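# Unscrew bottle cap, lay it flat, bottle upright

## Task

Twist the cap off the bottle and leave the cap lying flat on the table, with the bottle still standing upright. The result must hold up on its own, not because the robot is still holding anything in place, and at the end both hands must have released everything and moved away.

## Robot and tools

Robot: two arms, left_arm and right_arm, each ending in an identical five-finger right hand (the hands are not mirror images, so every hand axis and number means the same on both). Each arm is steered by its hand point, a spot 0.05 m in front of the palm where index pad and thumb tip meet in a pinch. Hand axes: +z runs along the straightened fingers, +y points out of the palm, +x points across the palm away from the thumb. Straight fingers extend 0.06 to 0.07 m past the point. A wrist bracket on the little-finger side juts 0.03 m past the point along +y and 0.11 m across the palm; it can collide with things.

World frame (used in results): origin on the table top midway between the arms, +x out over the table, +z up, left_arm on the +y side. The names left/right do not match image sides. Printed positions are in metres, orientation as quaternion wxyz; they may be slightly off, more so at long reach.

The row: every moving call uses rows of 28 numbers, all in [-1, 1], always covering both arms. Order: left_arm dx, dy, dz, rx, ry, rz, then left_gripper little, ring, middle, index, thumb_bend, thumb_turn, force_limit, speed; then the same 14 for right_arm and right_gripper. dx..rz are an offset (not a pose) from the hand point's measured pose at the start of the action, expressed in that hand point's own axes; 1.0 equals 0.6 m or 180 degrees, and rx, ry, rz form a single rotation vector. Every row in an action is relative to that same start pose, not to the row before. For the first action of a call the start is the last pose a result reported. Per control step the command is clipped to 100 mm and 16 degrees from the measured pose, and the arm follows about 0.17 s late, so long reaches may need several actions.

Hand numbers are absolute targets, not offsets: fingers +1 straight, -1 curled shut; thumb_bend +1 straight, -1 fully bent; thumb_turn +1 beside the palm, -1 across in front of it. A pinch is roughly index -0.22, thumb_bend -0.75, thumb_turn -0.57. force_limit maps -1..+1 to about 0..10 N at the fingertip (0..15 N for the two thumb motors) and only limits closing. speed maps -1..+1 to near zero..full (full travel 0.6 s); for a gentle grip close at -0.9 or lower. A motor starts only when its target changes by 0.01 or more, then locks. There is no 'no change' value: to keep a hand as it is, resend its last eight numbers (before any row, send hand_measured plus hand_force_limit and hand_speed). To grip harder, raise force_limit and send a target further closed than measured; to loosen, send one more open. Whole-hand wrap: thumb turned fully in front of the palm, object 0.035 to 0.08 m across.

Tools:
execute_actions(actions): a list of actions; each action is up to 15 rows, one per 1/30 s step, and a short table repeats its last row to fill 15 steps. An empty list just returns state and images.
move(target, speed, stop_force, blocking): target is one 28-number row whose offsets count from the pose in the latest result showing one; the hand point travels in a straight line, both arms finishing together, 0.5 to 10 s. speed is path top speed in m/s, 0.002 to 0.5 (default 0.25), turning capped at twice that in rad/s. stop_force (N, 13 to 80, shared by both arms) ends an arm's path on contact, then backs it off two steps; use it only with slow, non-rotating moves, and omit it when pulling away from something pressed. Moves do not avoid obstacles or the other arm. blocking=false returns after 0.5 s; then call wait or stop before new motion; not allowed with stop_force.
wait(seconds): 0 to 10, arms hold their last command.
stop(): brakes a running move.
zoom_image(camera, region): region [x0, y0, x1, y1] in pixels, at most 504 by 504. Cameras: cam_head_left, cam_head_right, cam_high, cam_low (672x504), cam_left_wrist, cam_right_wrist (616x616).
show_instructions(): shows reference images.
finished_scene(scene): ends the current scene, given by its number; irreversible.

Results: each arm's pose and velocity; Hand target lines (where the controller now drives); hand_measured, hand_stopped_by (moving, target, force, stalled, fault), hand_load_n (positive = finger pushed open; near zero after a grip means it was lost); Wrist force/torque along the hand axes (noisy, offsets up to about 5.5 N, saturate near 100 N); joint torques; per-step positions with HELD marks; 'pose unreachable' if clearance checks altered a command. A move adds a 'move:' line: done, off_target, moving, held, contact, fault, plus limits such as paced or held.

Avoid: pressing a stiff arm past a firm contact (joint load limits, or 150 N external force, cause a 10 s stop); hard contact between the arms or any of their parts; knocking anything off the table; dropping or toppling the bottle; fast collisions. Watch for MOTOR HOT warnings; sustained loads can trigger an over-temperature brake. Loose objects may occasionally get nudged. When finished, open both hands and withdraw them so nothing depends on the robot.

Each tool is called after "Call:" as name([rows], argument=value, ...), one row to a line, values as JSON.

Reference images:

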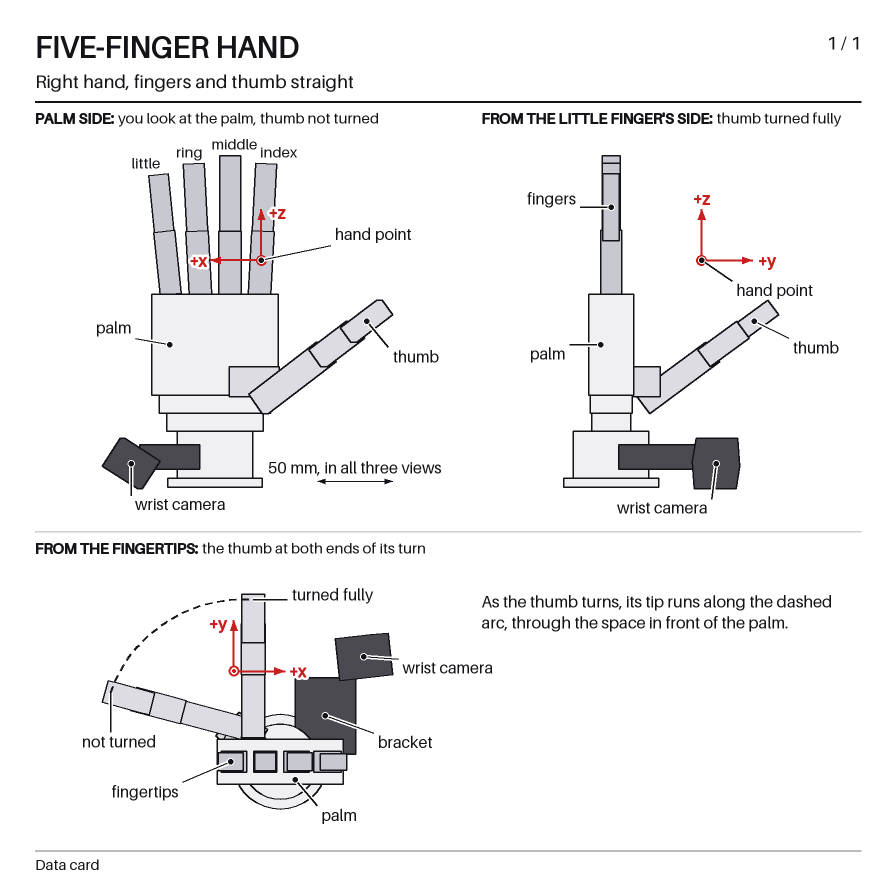

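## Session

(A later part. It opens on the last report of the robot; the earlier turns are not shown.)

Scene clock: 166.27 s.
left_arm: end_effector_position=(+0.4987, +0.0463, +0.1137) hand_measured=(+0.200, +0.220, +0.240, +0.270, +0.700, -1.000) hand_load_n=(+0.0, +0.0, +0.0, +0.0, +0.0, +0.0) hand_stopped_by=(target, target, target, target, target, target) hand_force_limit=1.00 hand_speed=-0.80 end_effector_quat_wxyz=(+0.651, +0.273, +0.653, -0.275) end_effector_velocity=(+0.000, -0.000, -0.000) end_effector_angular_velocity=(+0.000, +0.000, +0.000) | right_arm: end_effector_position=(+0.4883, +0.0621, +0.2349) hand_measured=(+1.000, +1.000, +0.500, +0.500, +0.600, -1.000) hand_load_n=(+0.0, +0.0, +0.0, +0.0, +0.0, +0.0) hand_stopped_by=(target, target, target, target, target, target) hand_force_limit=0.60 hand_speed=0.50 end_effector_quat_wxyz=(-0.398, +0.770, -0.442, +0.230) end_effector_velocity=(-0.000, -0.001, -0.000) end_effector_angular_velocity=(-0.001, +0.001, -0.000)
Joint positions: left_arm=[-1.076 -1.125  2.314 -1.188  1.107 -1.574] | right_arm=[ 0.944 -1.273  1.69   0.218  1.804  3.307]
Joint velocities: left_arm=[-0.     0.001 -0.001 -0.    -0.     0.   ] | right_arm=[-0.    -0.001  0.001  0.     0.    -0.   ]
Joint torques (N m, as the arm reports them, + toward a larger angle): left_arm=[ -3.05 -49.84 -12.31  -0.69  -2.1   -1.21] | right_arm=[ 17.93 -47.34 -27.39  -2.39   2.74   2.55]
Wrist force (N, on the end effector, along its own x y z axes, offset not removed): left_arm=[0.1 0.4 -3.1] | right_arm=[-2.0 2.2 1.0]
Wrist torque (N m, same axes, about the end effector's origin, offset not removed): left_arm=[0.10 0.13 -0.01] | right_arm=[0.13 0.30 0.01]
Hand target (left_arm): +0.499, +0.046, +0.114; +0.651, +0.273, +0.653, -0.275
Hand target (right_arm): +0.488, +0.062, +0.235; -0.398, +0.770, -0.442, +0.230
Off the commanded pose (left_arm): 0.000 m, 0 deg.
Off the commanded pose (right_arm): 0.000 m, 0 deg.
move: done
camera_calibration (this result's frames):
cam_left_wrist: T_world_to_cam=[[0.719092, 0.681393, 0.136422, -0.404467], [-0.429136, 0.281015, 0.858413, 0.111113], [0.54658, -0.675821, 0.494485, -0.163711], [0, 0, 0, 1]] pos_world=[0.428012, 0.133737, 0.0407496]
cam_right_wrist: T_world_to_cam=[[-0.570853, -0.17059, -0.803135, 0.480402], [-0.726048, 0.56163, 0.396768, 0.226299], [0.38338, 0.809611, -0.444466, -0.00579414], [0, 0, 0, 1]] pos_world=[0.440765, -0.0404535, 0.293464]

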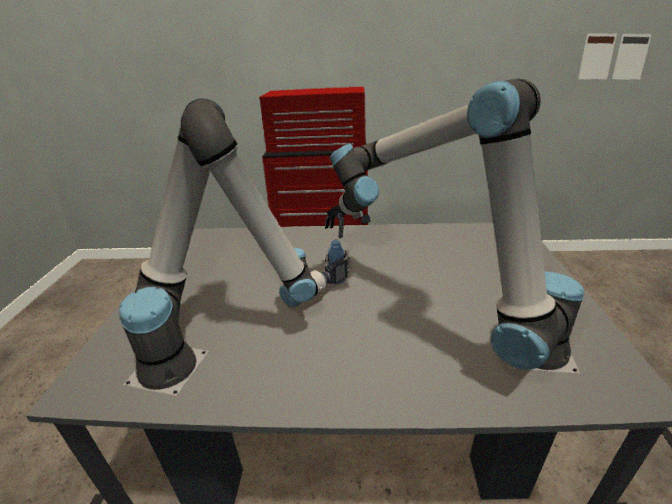

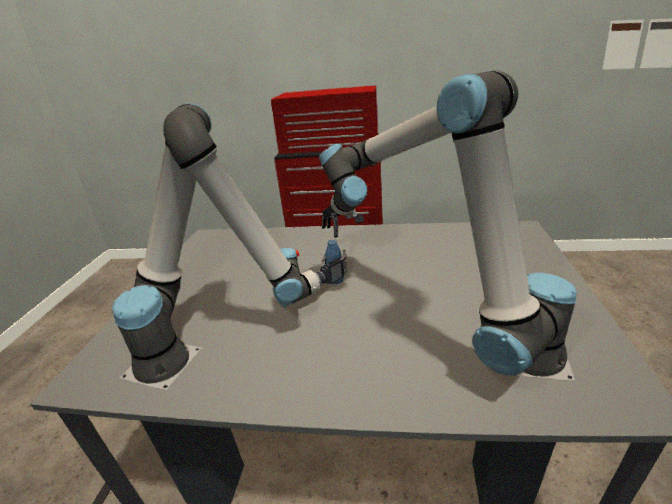

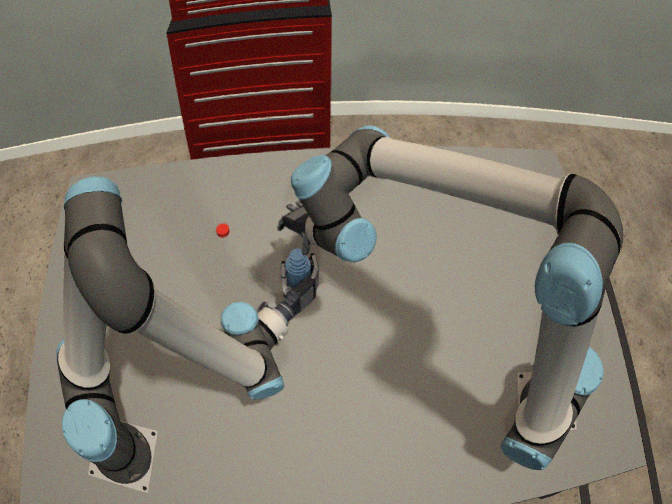

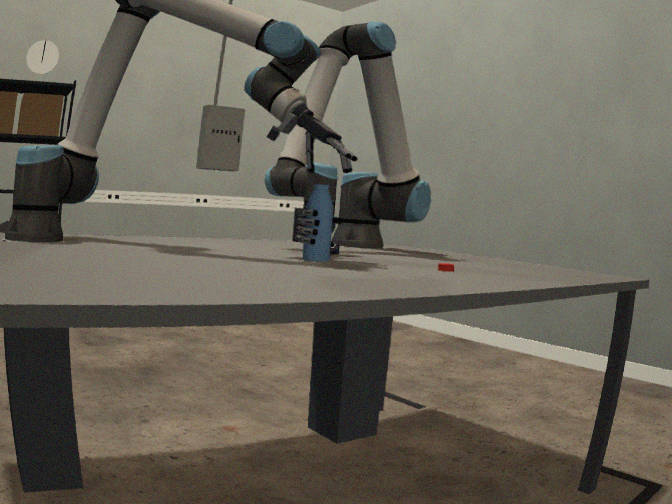

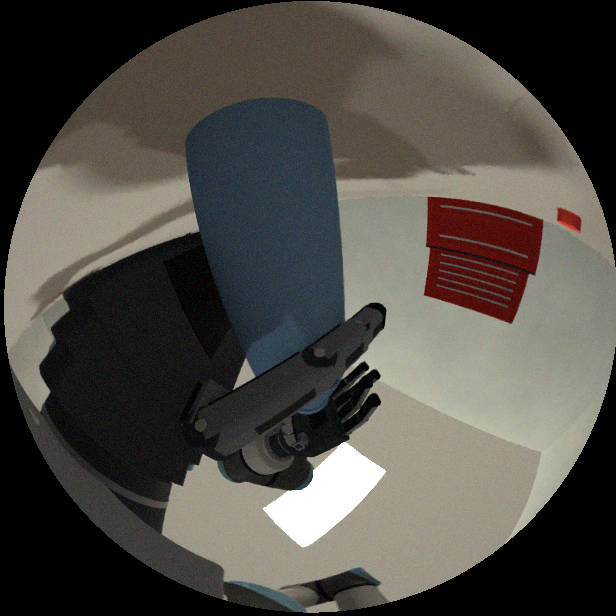

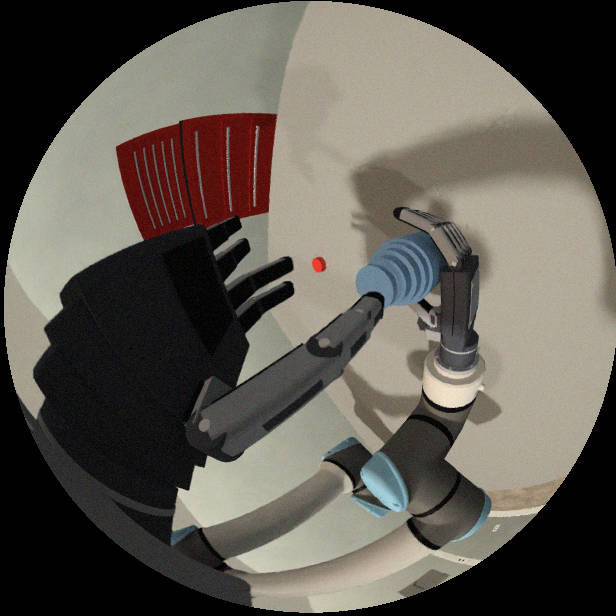

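The cap landed flat on the table, so I'll open both hands fully and retreat.

Call:
move(target=[0,0,0,0,0,0,1,1,1,1,1,-1,1,-0.3, 0,-0.15,-0.2,0,0,0,1,1,0.5,0.5,0.6,-1,0.6,0.5])

Call:
move(target=[0,-0.1,-0.03,0,0,0,1,1,1,1,1,-1,1,-0.3, 0,0,0,0,0,0,1,1,0.5,0.5,0.6,-1,0.6,0.5], speed=0.08)

Call:
move(target=[-0.1,-0.05,-0.3,0,0,0,1,1,1,1,1,-1,1,-0.3, 0,0,0,0,0,0,1,1,0.5,0.5,0.6,-1,0.6,0.5])

Scene clock: 168.30 s.
left_arm: end_effector_position=(+0.4987, +0.0463, +0.1137) hand_measured=(+1.000, +1.000, +1.000, +1.000, +1.000, -1.000) hand_load_n=(+0.0, +0.0, +0.0, +0.0, +0.0, +0.0) hand_stopped_by=(target, target, target, target, target, target) hand_force_limit=1.00 hand_speed=-0.30 end_effector_quat_wxyz=(+0.651, +0.273, +0.653, -0.275) end_effector_velocity=(-0.000, +0.000, -0.000) end_effector_angular_velocity=(-0.000, -0.000, -0.000) | right_arm: end_effector_position=(+0.4481, +0.0392, +0.3774) hand_measured=(+1.000, +1.000, +0.500, +0.500, +0.600, -1.000) hand_load_n=(+0.0, +0.0, +0.0, +0.0, +0.0, +0.0) hand_stopped_by=(target, target, target, target, target, target) hand_force_limit=0.60 hand_speed=0.50 end_effector_quat_wxyz=(-0.398, +0.770, -0.442, +0.230) end_effector_velocity=(-0.001, -0.001, +0.002) end_effector_angular_velocity=(-0.001, +0.001, +0.000)
Joint positions: left_arm=[-1.076 -1.125  2.314 -1.188  1.107 -1.574] | right_arm=[ 0.967 -1.404  1.594  0.449  1.823  3.321]
Joint velocities: left_arm=[-0.     0.001  0.    -0.001  0.     0.   ] | right_arm=[ 0.    -0.002 -0.002  0.005 -0.     0.   ]
Joint torques (N m, as the arm reports them, + toward a larger angle): left_arm=[ -2.61 -49.26 -13.28  -0.65  -2.24  -1.07] | right_arm=[ 19.87 -63.1  -57.66   4.66   3.66   3.44]
Wrist force (N, on the end effector, along its own x y z axes, offset not removed): left_arm=[0.6 0.1 -2.7] | right_arm=[4.8 -4.1 -0.3]
Wrist torque (N m, same axes, about the end effector's origin, offset not removed): left_arm=[0.09 0.02 0.09] | right_arm=[-0.58 -0.48 0.20]
Hand target (left_arm): +0.499, +0.046, +0.114; +0.651, +0.273, +0.653, -0.275
Hand target (right_arm): +0.448, +0.039, +0.378; -0.398, +0.770, -0.442, +0.230
Off the commanded pose (left_arm): 0.000 m, 0 deg.
Off the commanded pose (right_arm): 0.000 m, 0 deg.
move: done
camera_calibration (this result's frames):
cam_left_wrist: T_world_to_cam=[[0.719092, 0.681393, 0.136422, -0.404467], [-0.429136, 0.281015, 0.858413, 0.111113], [0.54658, -0.675821, 0.494485, -0.163711], [0, 0, 0, 1]] pos_world=[0.428012, 0.133737, 0.0407497]
cam_right_wrist: T_world_to_cam=[[-0.570814, -0.170592, -0.803163, 0.568038], [-0.726074, 0.561619, 0.396738, 0.153443], [0.383391, 0.809619, -0.444442, 0.0913931], [0, 0, 0, 1]] pos_world=[0.400616, -0.0632675, 0.435969]

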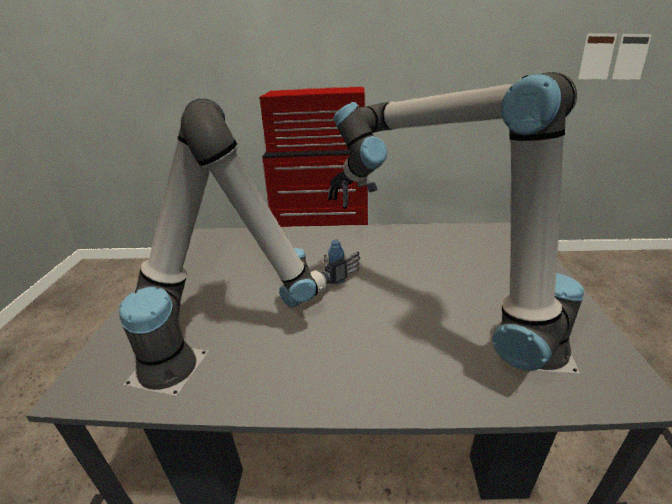

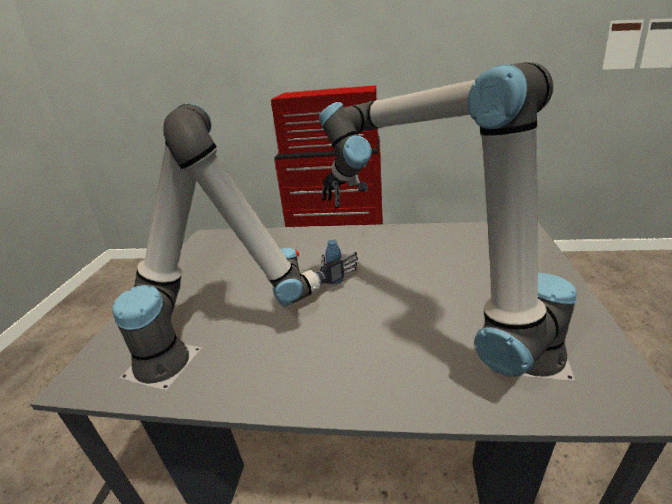

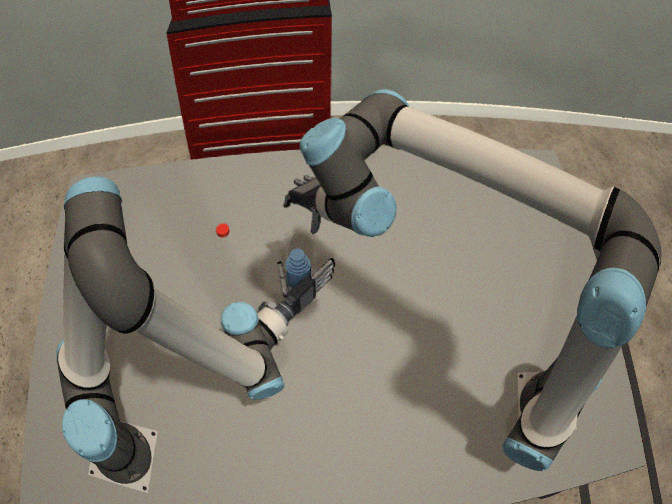

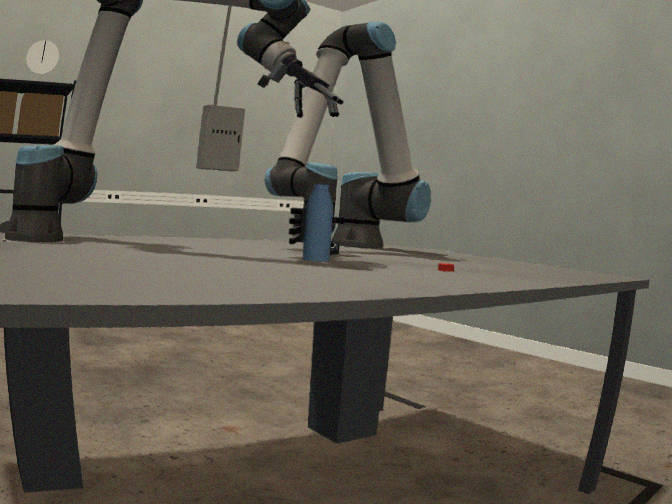

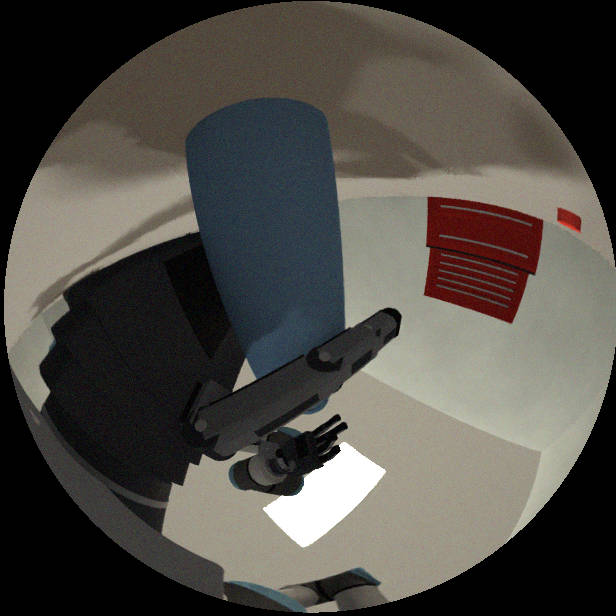

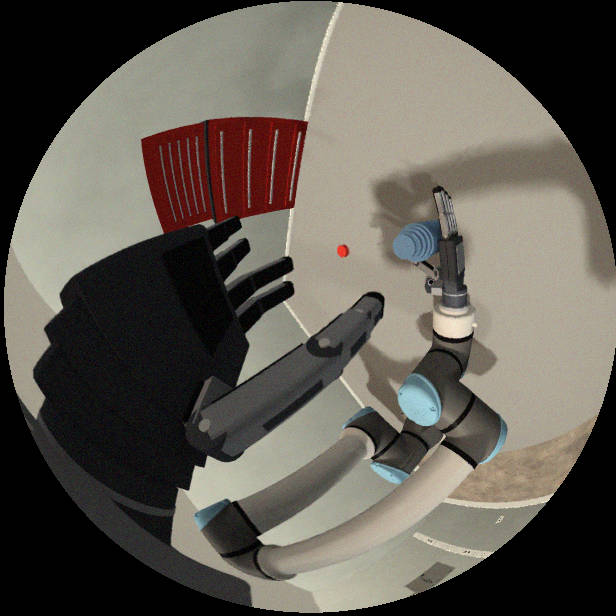

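Scene clock: 169.57 s.
left_arm: end_effector_position=(+0.4436, +0.0174, +0.1138) hand_measured=(+1.000, +1.000, +1.000, +1.000, +1.000, -1.000) hand_load_n=(+0.0, +0.0, +0.0, +0.0, +0.0, +0.0) hand_stopped_by=(target, target, target, target, target, target) hand_force_limit=1.00 hand_speed=-0.30 end_effector_quat_wxyz=(+0.651, +0.273, +0.653, -0.275) end_effector_velocity=(-0.003, -0.001, -0.002) end_effector_angular_velocity=(+0.003, +0.001, +0.000) | right_arm: end_effector_position=(+0.4481, +0.0393, +0.3775) hand_measured=(+1.000, +1.000, +0.500, +0.500, +0.600, -1.000) hand_load_n=(+0.0, +0.0, +0.0, +0.0, +0.0, +0.0) hand_stopped_by=(target, target, target, target, target, target) hand_force_limit=0.60 hand_speed=0.50 end_effector_quat_wxyz=(-0.398, +0.770, -0.442, +0.230) end_effector_velocity=(+0.000, +0.001, -0.000) end_effector_angular_velocity=(+0.001, -0.000, +0.000)
Joint positions: left_arm=[-1.204 -1.131  2.328 -1.196  0.979 -1.574] | right_arm=[ 0.967 -1.404  1.594  0.449  1.823  3.321]
Joint velocities: left_arm=[-0.007  0.002  0.001  0.    -0.007 -0.   ] | right_arm=[ 0.     0.001 -0.    -0.001 -0.     0.   ]
Joint torques (N m, as the arm reports them, + toward a larger angle): left_arm=[-14.34 -58.81  -7.99  -3.07  -2.65  -2.23] | right_arm=[ 10.85 -37.53 -31.22  -2.43   2.34   1.01]
Wrist force (N, on the end effector, along its own x y z axes, offset not removed): left_arm=[-1.7 -1.3 -5.1] | right_arm=[3.7 -0.9 -1.3]
Wrist torque (N m, same axes, about the end effector's origin, offset not removed): left_arm=[-0.05 0.46 -0.20] | right_arm=[-0.20 -0.19 0.34]
Hand target (left_arm): +0.443, +0.017, +0.114; +0.651, +0.273, +0.653, -0.275
Hand target (right_arm): +0.448, +0.039, +0.377; -0.398, +0.770, -0.442, +0.230
Off the commanded pose (left_arm): 0.000 m, 0 deg.
Off the commanded pose (right_arm): 0.000 m, 0 deg.
move: done
camera_calibration (this result's frames):
cam_left_wrist: T_world_to_cam=[[0.719144, 0.681341, 0.136405, -0.345173], [-0.429096, 0.281047, 0.858423, 0.0955008], [0.546542, -0.67586, 0.494474, -0.153179], [0, 0, 0, 1]] pos_world=[0.372927, 0.104813, 0.040846]
cam_right_wrist: T_world_to_cam=[[-0.570766, -0.170535, -0.803209, 0.568094], [-0.726096, 0.561594, 0.396733, 0.153428], [0.383421, 0.809648, -0.444364, 0.0913454], [0, 0, 0, 1]] pos_world=[0.400628, -0.0632417, 0.436019]

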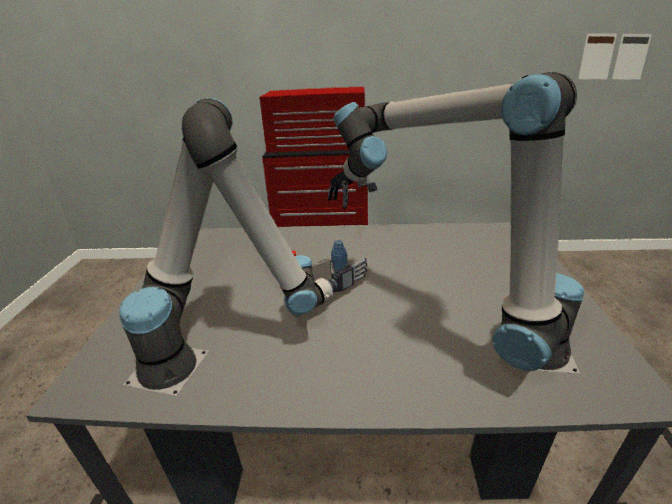

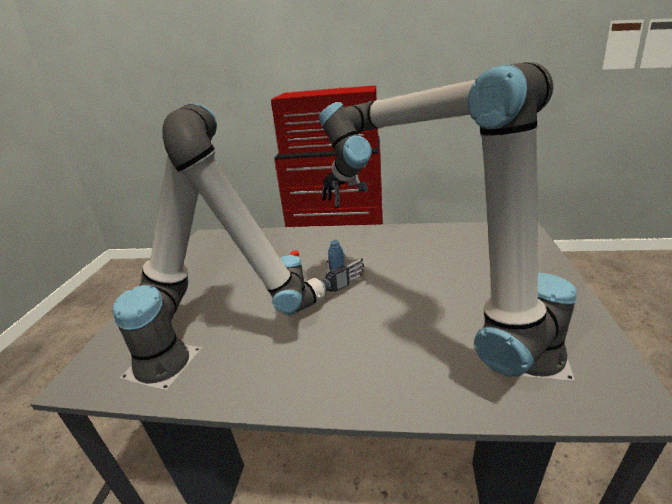

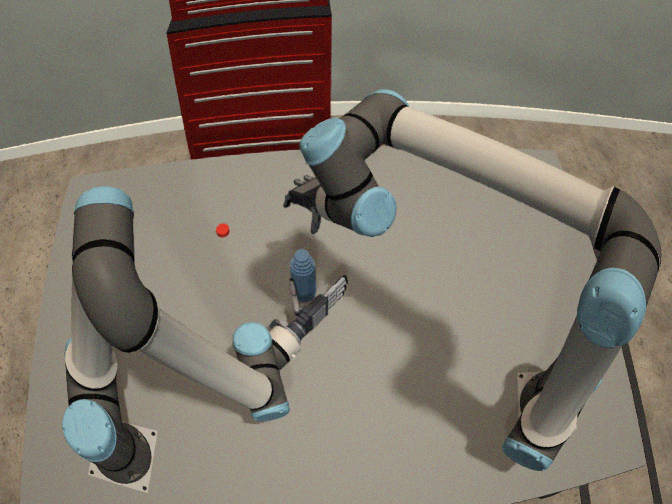

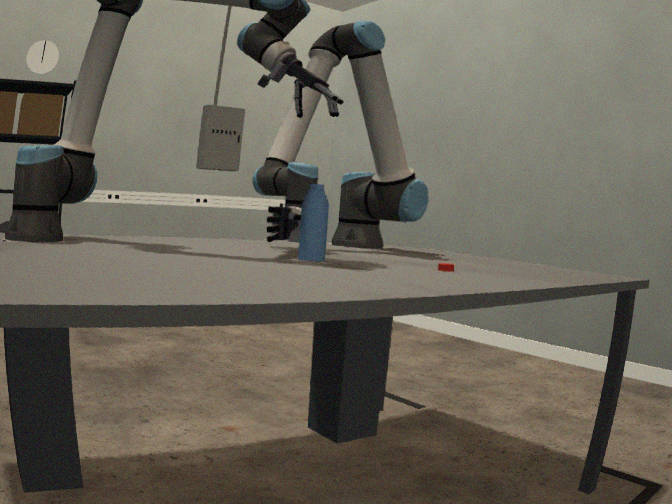

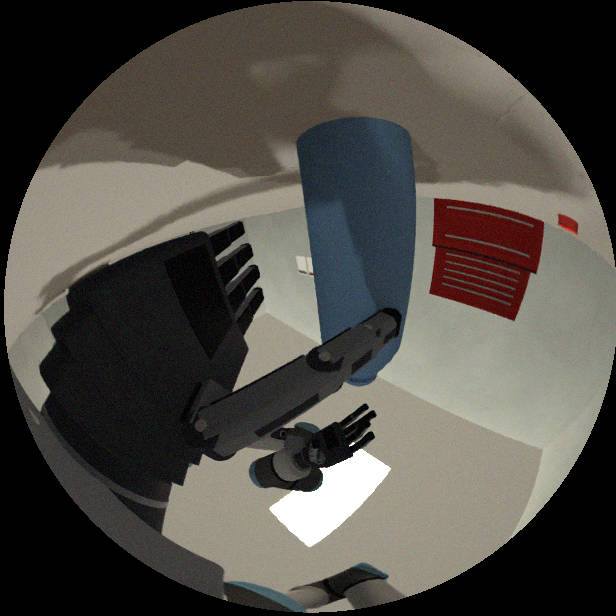

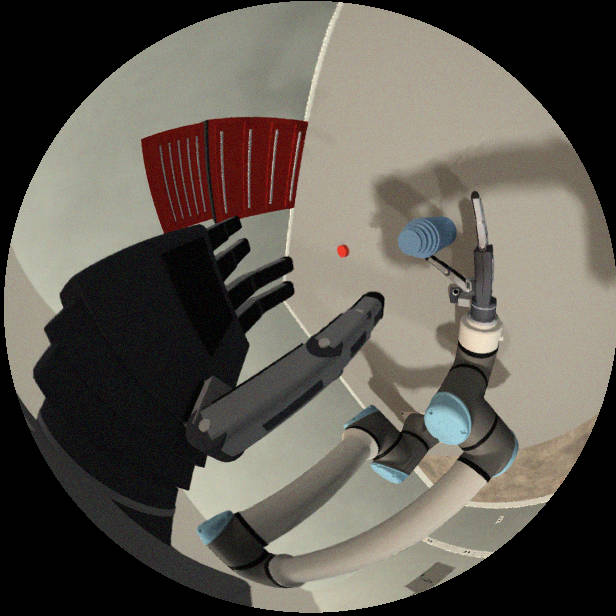

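Scene clock: 171.13 s.
left_arm: end_effector_position=(+0.2968, +0.1250, +0.1737) hand_measured=(+1.000, +1.000, +1.000, +1.000, +1.000, -1.000) hand_load_n=(+0.0, +0.0, +0.0, +0.0, +0.0, +0.0) hand_stopped_by=(target, target, target, target, target, target) hand_force_limit=1.00 hand_speed=-0.30 end_effector_quat_wxyz=(+0.651, +0.273, +0.652, -0.275) end_effector_velocity=(-0.002, +0.001, +0.001) end_effector_angular_velocity=(-0.000, +0.001, +0.001) | right_arm: end_effector_position=(+0.4481, +0.0393, +0.3775) hand_measured=(+1.000, +1.000, +0.500, +0.500, +0.600, -1.000) hand_load_n=(+0.0, +0.0, +0.0, +0.0, +0.0, +0.0) hand_stopped_by=(target, target, target, target, target, target) hand_force_limit=0.60 hand_speed=0.50 end_effector_quat_wxyz=(-0.398, +0.770, -0.442, +0.230) end_effector_velocity=(+0.001, +0.001, +0.002) end_effector_angular_velocity=(+0.002, -0.002, -0.000)
Joint positions: left_arm=[-1.595 -1.456  2.627 -1.169  0.589 -1.575] | right_arm=[ 0.967 -1.404  1.594  0.449  1.823  3.321]
Joint velocities: left_arm=[-0.009 -0.007  0.003  0.005 -0.01  -0.001] | right_arm=[-0.     0.001 -0.004  0.     0.    -0.   ]
Joint torques (N m, as the arm reports them, + toward a larger angle): left_arm=[-10.13 -35.56  -8.7    0.63  -2.89  -2.22] | right_arm=[ 12.5  -39.36 -31.4   -2.47   2.29   1.1 ]
Wrist force (N, on the end effector, along its own x y z axes, offset not removed): left_arm=[-0.5 0.5 -2.7] | right_arm=[2.1 -0.2 -2.2]
Wrist torque (N m, same axes, about the end effector's origin, offset not removed): left_arm=[0.02 0.16 -0.04] | right_arm=[0.09 -0.15 0.16]
Hand target (left_arm): +0.297, +0.125, +0.174; +0.651, +0.273, +0.653, -0.275
Hand target (right_arm): +0.448, +0.039, +0.377; -0.398, +0.770, -0.442, +0.230
Off the commanded pose (left_arm): 0.001 m, 0 deg.
Off the commanded pose (right_arm): 0.000 m, 0 deg.
move: done
camera_calibration (this result's frames):
cam_left_wrist: T_world_to_cam=[[0.719246, 0.681237, 0.136388, -0.321087], [-0.429075, 0.281158, 0.858396, -0.0491456], [0.546425, -0.675919, 0.494524, -0.0298426], [0, 0, 0, 1]] pos_world=[0.22616, 0.212383, 0.100737]
cam_right_wrist: T_world_to_cam=[[-0.570766, -0.170535, -0.803208, 0.568094], [-0.726096, 0.561594, 0.396733, 0.153428], [0.38342, 0.809648, -0.444364, 0.0913454], [0, 0, 0, 1]] pos_world=[0.400628, -0.0632415, 0.436019]

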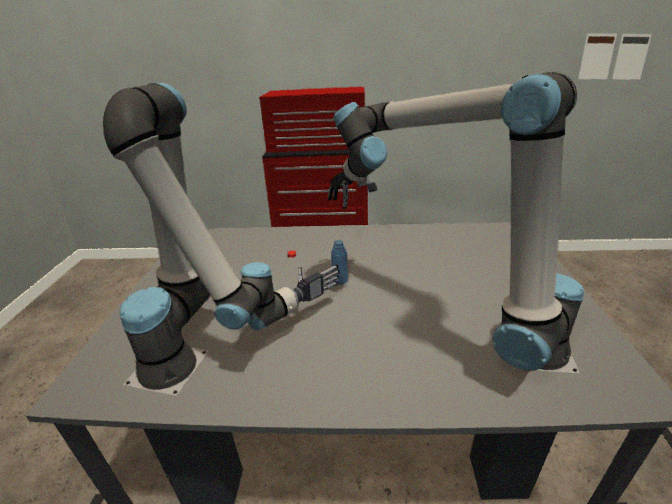

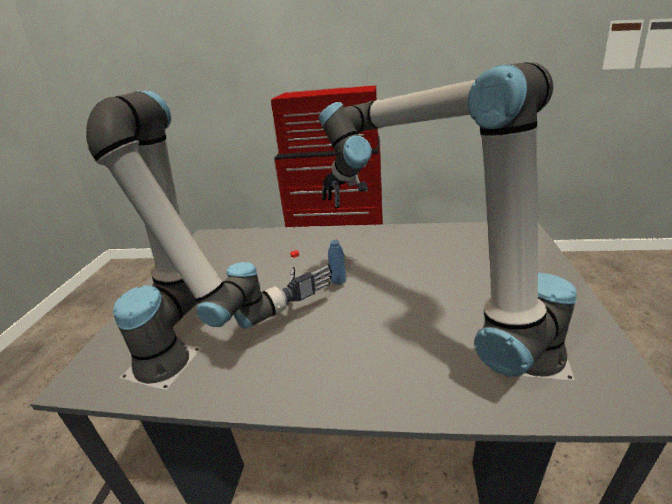

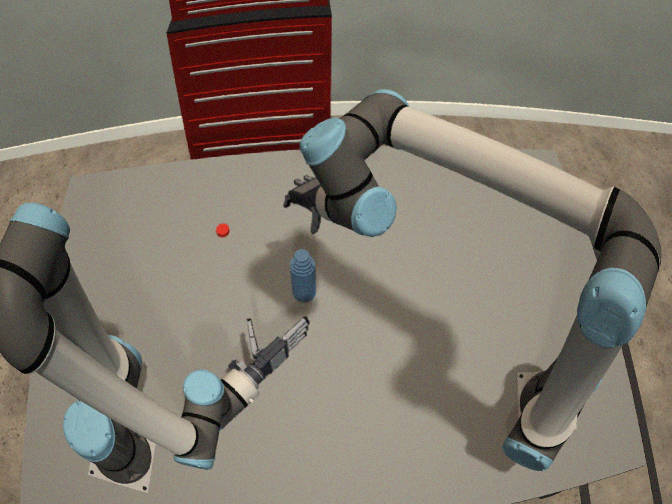

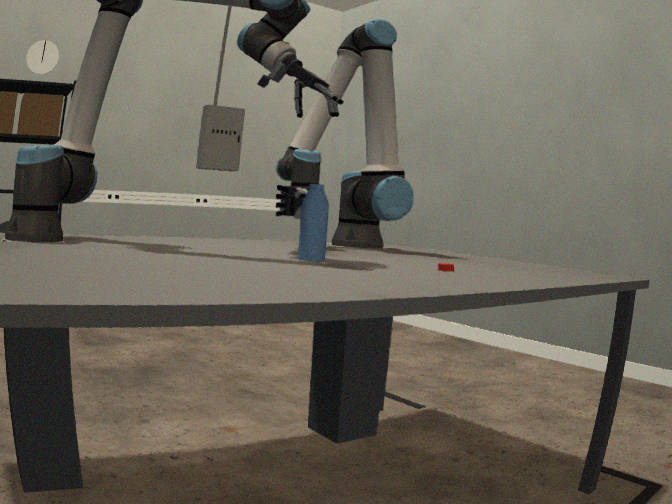

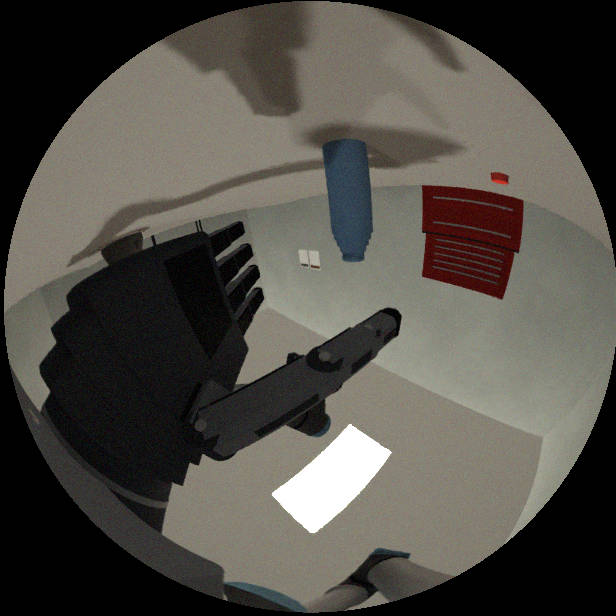

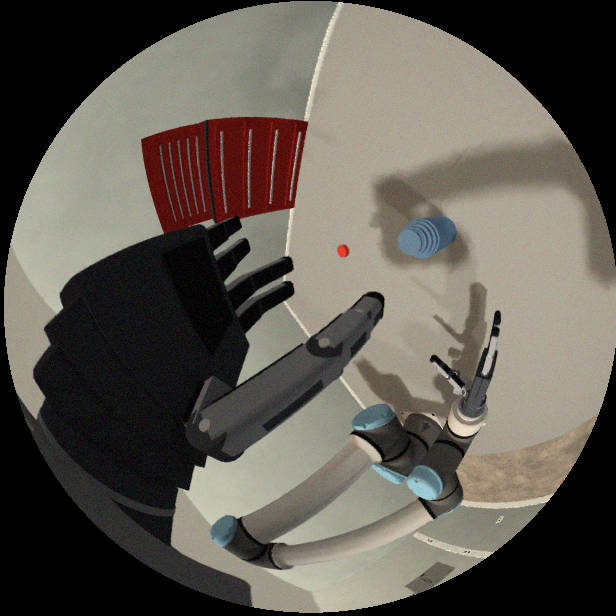

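Call:
finished_scene(scene=1)

The scene is finished: the task was done.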